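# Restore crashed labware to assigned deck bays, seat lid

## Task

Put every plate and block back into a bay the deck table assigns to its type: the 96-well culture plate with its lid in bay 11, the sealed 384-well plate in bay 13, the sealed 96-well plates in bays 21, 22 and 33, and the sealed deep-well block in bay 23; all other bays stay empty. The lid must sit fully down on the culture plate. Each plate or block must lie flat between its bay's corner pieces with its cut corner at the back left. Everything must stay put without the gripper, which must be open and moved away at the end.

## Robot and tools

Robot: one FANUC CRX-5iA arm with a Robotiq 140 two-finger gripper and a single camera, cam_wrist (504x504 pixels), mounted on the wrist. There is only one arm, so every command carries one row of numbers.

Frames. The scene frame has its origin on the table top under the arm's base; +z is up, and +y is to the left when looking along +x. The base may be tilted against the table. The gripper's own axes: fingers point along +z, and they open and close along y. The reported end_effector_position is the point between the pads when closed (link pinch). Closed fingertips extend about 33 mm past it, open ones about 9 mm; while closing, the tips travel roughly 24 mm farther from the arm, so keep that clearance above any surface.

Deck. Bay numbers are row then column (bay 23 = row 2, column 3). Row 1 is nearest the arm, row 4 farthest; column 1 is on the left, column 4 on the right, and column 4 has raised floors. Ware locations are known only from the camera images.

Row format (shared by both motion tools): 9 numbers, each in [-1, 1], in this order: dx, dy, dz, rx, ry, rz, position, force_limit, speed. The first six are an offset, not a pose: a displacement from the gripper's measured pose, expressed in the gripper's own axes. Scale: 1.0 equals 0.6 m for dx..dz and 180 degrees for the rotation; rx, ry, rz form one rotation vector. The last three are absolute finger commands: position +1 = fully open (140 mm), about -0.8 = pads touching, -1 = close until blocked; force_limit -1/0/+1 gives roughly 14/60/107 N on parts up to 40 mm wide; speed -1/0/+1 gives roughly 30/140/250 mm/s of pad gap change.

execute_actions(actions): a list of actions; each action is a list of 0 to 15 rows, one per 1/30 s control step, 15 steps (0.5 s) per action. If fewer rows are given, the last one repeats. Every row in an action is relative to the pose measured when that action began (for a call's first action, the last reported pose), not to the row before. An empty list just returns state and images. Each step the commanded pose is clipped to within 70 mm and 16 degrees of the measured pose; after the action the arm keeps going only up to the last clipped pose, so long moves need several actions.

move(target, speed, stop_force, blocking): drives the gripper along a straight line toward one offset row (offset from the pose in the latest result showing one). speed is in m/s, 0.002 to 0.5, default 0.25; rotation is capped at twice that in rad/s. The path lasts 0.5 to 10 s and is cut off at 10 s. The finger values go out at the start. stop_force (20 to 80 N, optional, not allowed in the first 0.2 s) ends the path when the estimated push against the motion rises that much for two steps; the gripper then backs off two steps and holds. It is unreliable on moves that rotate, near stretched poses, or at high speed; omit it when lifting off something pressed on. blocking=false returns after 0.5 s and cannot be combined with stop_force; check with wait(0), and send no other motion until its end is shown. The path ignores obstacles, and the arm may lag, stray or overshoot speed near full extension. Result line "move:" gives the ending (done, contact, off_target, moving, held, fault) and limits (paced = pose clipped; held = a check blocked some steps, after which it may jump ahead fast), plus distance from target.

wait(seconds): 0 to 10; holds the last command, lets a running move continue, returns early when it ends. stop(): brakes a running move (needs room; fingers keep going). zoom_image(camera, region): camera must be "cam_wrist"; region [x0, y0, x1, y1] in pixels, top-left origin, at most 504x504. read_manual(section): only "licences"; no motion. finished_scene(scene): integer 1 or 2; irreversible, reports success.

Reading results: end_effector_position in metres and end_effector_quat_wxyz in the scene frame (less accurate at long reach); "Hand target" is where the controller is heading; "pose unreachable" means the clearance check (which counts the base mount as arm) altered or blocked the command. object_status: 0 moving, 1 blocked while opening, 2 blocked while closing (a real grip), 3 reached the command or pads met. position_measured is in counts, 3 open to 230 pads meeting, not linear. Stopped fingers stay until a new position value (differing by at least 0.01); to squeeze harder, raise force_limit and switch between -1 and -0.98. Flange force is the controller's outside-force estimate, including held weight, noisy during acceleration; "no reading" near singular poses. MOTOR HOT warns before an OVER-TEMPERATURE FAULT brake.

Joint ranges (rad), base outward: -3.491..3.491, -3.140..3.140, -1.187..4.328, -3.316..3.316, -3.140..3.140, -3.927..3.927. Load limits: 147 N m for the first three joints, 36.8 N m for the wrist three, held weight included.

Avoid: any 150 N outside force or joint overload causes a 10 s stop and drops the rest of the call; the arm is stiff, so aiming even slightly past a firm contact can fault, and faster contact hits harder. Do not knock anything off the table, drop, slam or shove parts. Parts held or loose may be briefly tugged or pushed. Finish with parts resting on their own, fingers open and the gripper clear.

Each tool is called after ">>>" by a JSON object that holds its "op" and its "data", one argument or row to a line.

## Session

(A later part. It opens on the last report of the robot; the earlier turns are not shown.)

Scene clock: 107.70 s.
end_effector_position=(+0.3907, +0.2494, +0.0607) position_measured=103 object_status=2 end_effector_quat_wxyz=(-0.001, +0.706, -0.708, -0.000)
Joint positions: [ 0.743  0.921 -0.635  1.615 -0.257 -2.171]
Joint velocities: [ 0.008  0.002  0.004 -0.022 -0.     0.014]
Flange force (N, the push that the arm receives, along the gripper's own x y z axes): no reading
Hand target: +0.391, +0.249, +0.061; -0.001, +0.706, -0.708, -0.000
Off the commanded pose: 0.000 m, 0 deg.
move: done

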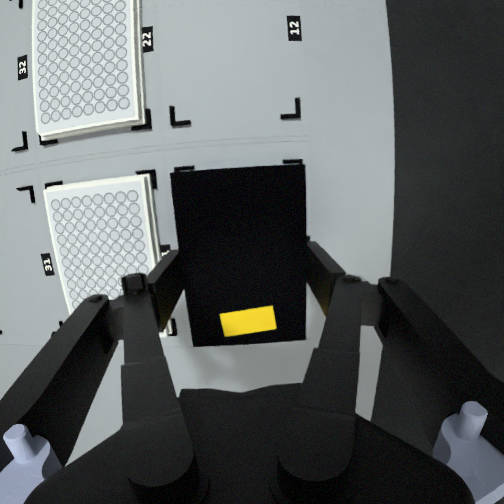

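Good. Lower slowly.

>>> {"op": "move", "data": {
  "target": [0.0005,0.0005,0.021,0,0,0,-1,-0.6,-0.8],
  "speed": 0.01
}}

>>> {"op": "move", "data": {
  "target": [0,0,0,0,0,0,0.42,-0.6,-0.8]
}}

>>> {"op": "move", "data": {
  "target": [0,0,-0.05,0,0,0,0.42,-0.6,-0.8],
  "speed": 0.08
}}

>>> {"op": "move", "data": {
  "target": [-0.15,-0.1,-0.03,0,0,0,0.42,-0.6,-0.8],
  "speed": 0.15
}}

>>> {"op": "zoom_image", "data": {
  "camera": "cam_wrist",
  "region": [100,0,400,300]
}}

Scene clock: 113.43 s.
end_effector_position=(+0.3904, +0.2491, +0.0482) position_measured=103 object_status=2 end_effector_quat_wxyz=(-0.001, +0.706, -0.708, -0.000)
Joint positions: [ 0.711  0.952 -0.62   1.705 -0.258 -2.231]
Joint velocities: [-0.006  0.002  0.001  0.017 -0.001 -0.013]
Flange force (N, the push that the arm receives, along the gripper's own x y z axes): no reading
Hand target: +0.390, +0.249, +0.048; -0.001, +0.706, -0.708, -0.000
Off the commanded pose: 0.000 m, 0 deg.
move: done

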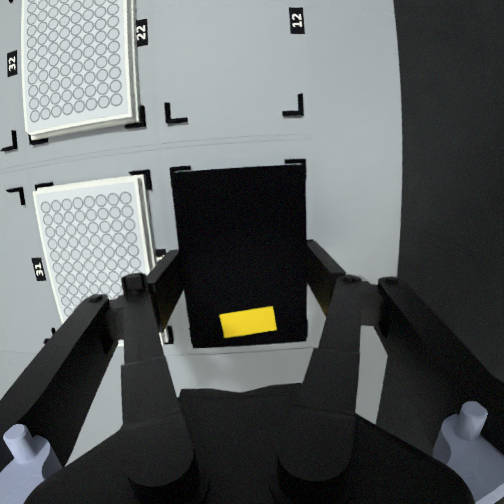

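Scene clock: 114.00 s.
end_effector_position=(+0.3904, +0.2490, +0.0481) position_measured=76 object_status=3 end_effector_quat_wxyz=(-0.001, +0.706, -0.708, -0.000)
Joint positions: [ 0.711  0.952 -0.62   1.705 -0.258 -2.231]
Joint velocities: [ 0.001 -0.    -0.     0.001 -0.     0.001]
Flange force (N, the push that the arm receives, along the gripper's own x y z axes): no reading
Hand target: +0.390, +0.249, +0.048; -0.001, +0.706, -0.708, -0.000
Off the commanded pose: 0.000 m, 0 deg.
move: done

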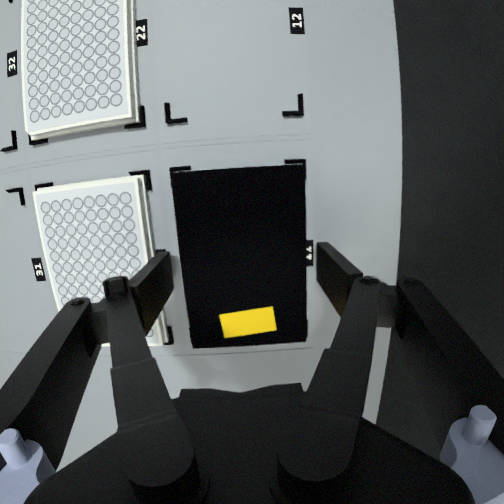

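Scene clock: 114.83 s.
end_effector_position=(+0.3900, +0.2489, +0.0779) position_measured=76 object_status=3 end_effector_quat_wxyz=(-0.002, +0.706, -0.708, +0.000)
Joint positions: [ 0.786  0.879 -0.656  1.495 -0.258 -2.092]
Joint velocities: [ 0.039  0.     0.016 -0.135 -0.004  0.097]
Flange force (N, the push that the arm receives, along the gripper's own x y z axes): no reading
Hand target: +0.390, +0.249, +0.078; -0.002, +0.706, -0.708, -0.000
Off the commanded pose: 0.000 m, 0 deg.
move: done

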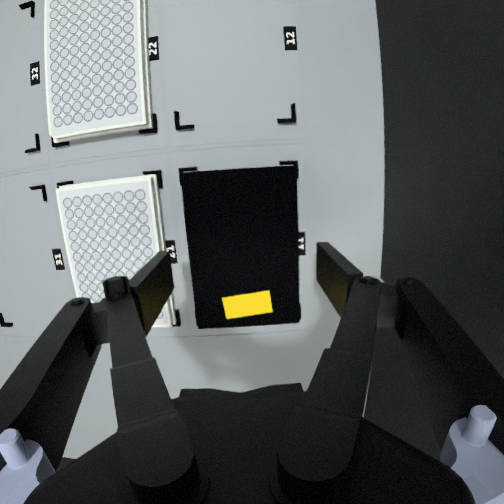

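Scene clock: 116.53 s.
end_effector_position=(+0.4496, +0.3390, +0.0963) position_measured=76 object_status=3 end_effector_quat_wxyz=(-0.003, +0.706, -0.708, -0.000)
Joint positions: [ 1.039  0.982 -0.258  0.608 -0.453 -1.419]
Joint velocities: [ 0.001  0.007  0.032 -0.061 -0.029  0.06 ]
Flange force (N, the push that the arm receives, along the gripper's own x y z axes): [-7.1 -2.9 -0.6]
Hand target: +0.450, +0.339, +0.096; -0.002, +0.706, -0.708, -0.000
Off the commanded pose: 0.001 m, 0 deg.
move: done

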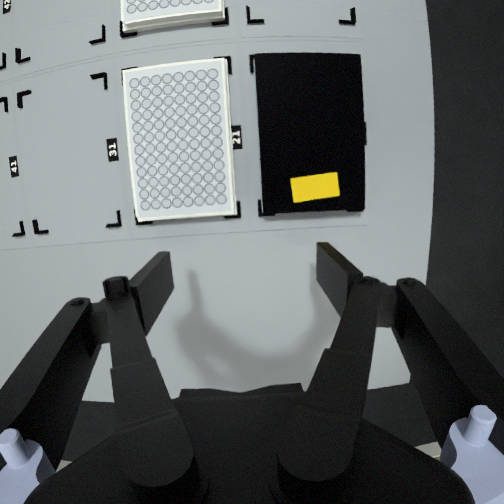

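Region (100, 0, 400, 300) of cam_wrist's 504x504 image, scaled by 1.680, with more detail than that image has.

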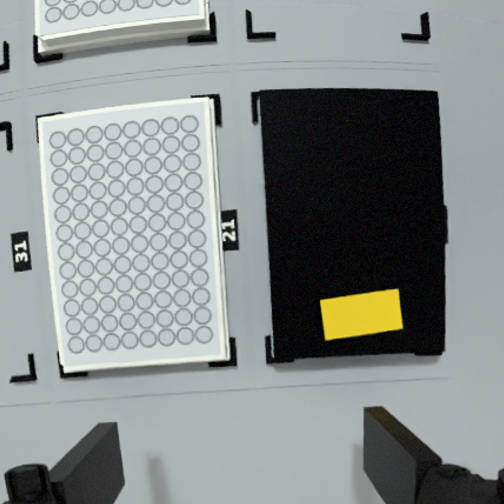

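>>> {"op": "move", "data": {
  "target": [-0.12,0.03,0.02,0,0.2,0,0.42,-0.6,-0.8],
  "speed": 0.2
}}

>>> {"op": "zoom_image", "data": {
  "camera": "cam_wrist",
  "region": [130,30,380,280]
}}

Scene clock: 122.47 s.
end_effector_position=(+0.4314, +0.4114, +0.0845) position_measured=76 object_status=3 end_effector_quat_wxyz=(+0.216, +0.672, -0.674, +0.217)
Joint positions: [ 1.282  1.594  0.754  0.459 -1.476 -1.374]
Joint velocities: [-0.002  0.012  0.023 -0.002 -0.016  0.005]
Flange force (N, the push that the arm receives, along the gripper's own x y z axes): [-5.1 -3.1 -3.9]
Hand target: +0.431, +0.411, +0.084; +0.217, +0.672, -0.674, +0.217
Off the commanded pose: 0.001 m, 0 deg.
move: done

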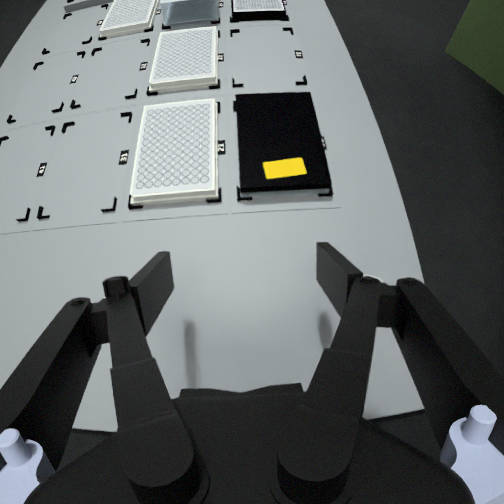

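Region (130, 30, 380, 280) of cam_wrist's 504x504 image, scaled by 2.016, with more detail than that image has.

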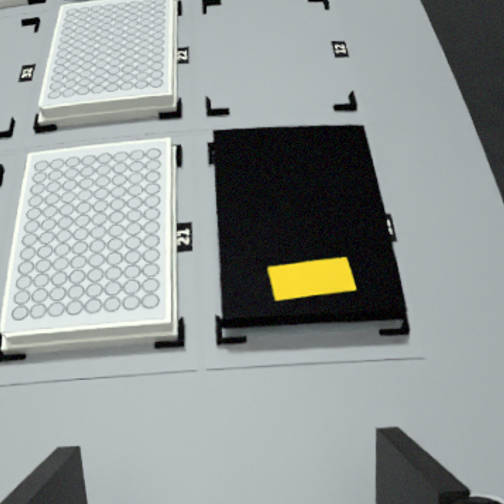

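>>> {"op": "finished_scene", "data": {
  "scene": 1
}}

The scene is finished: the task was done.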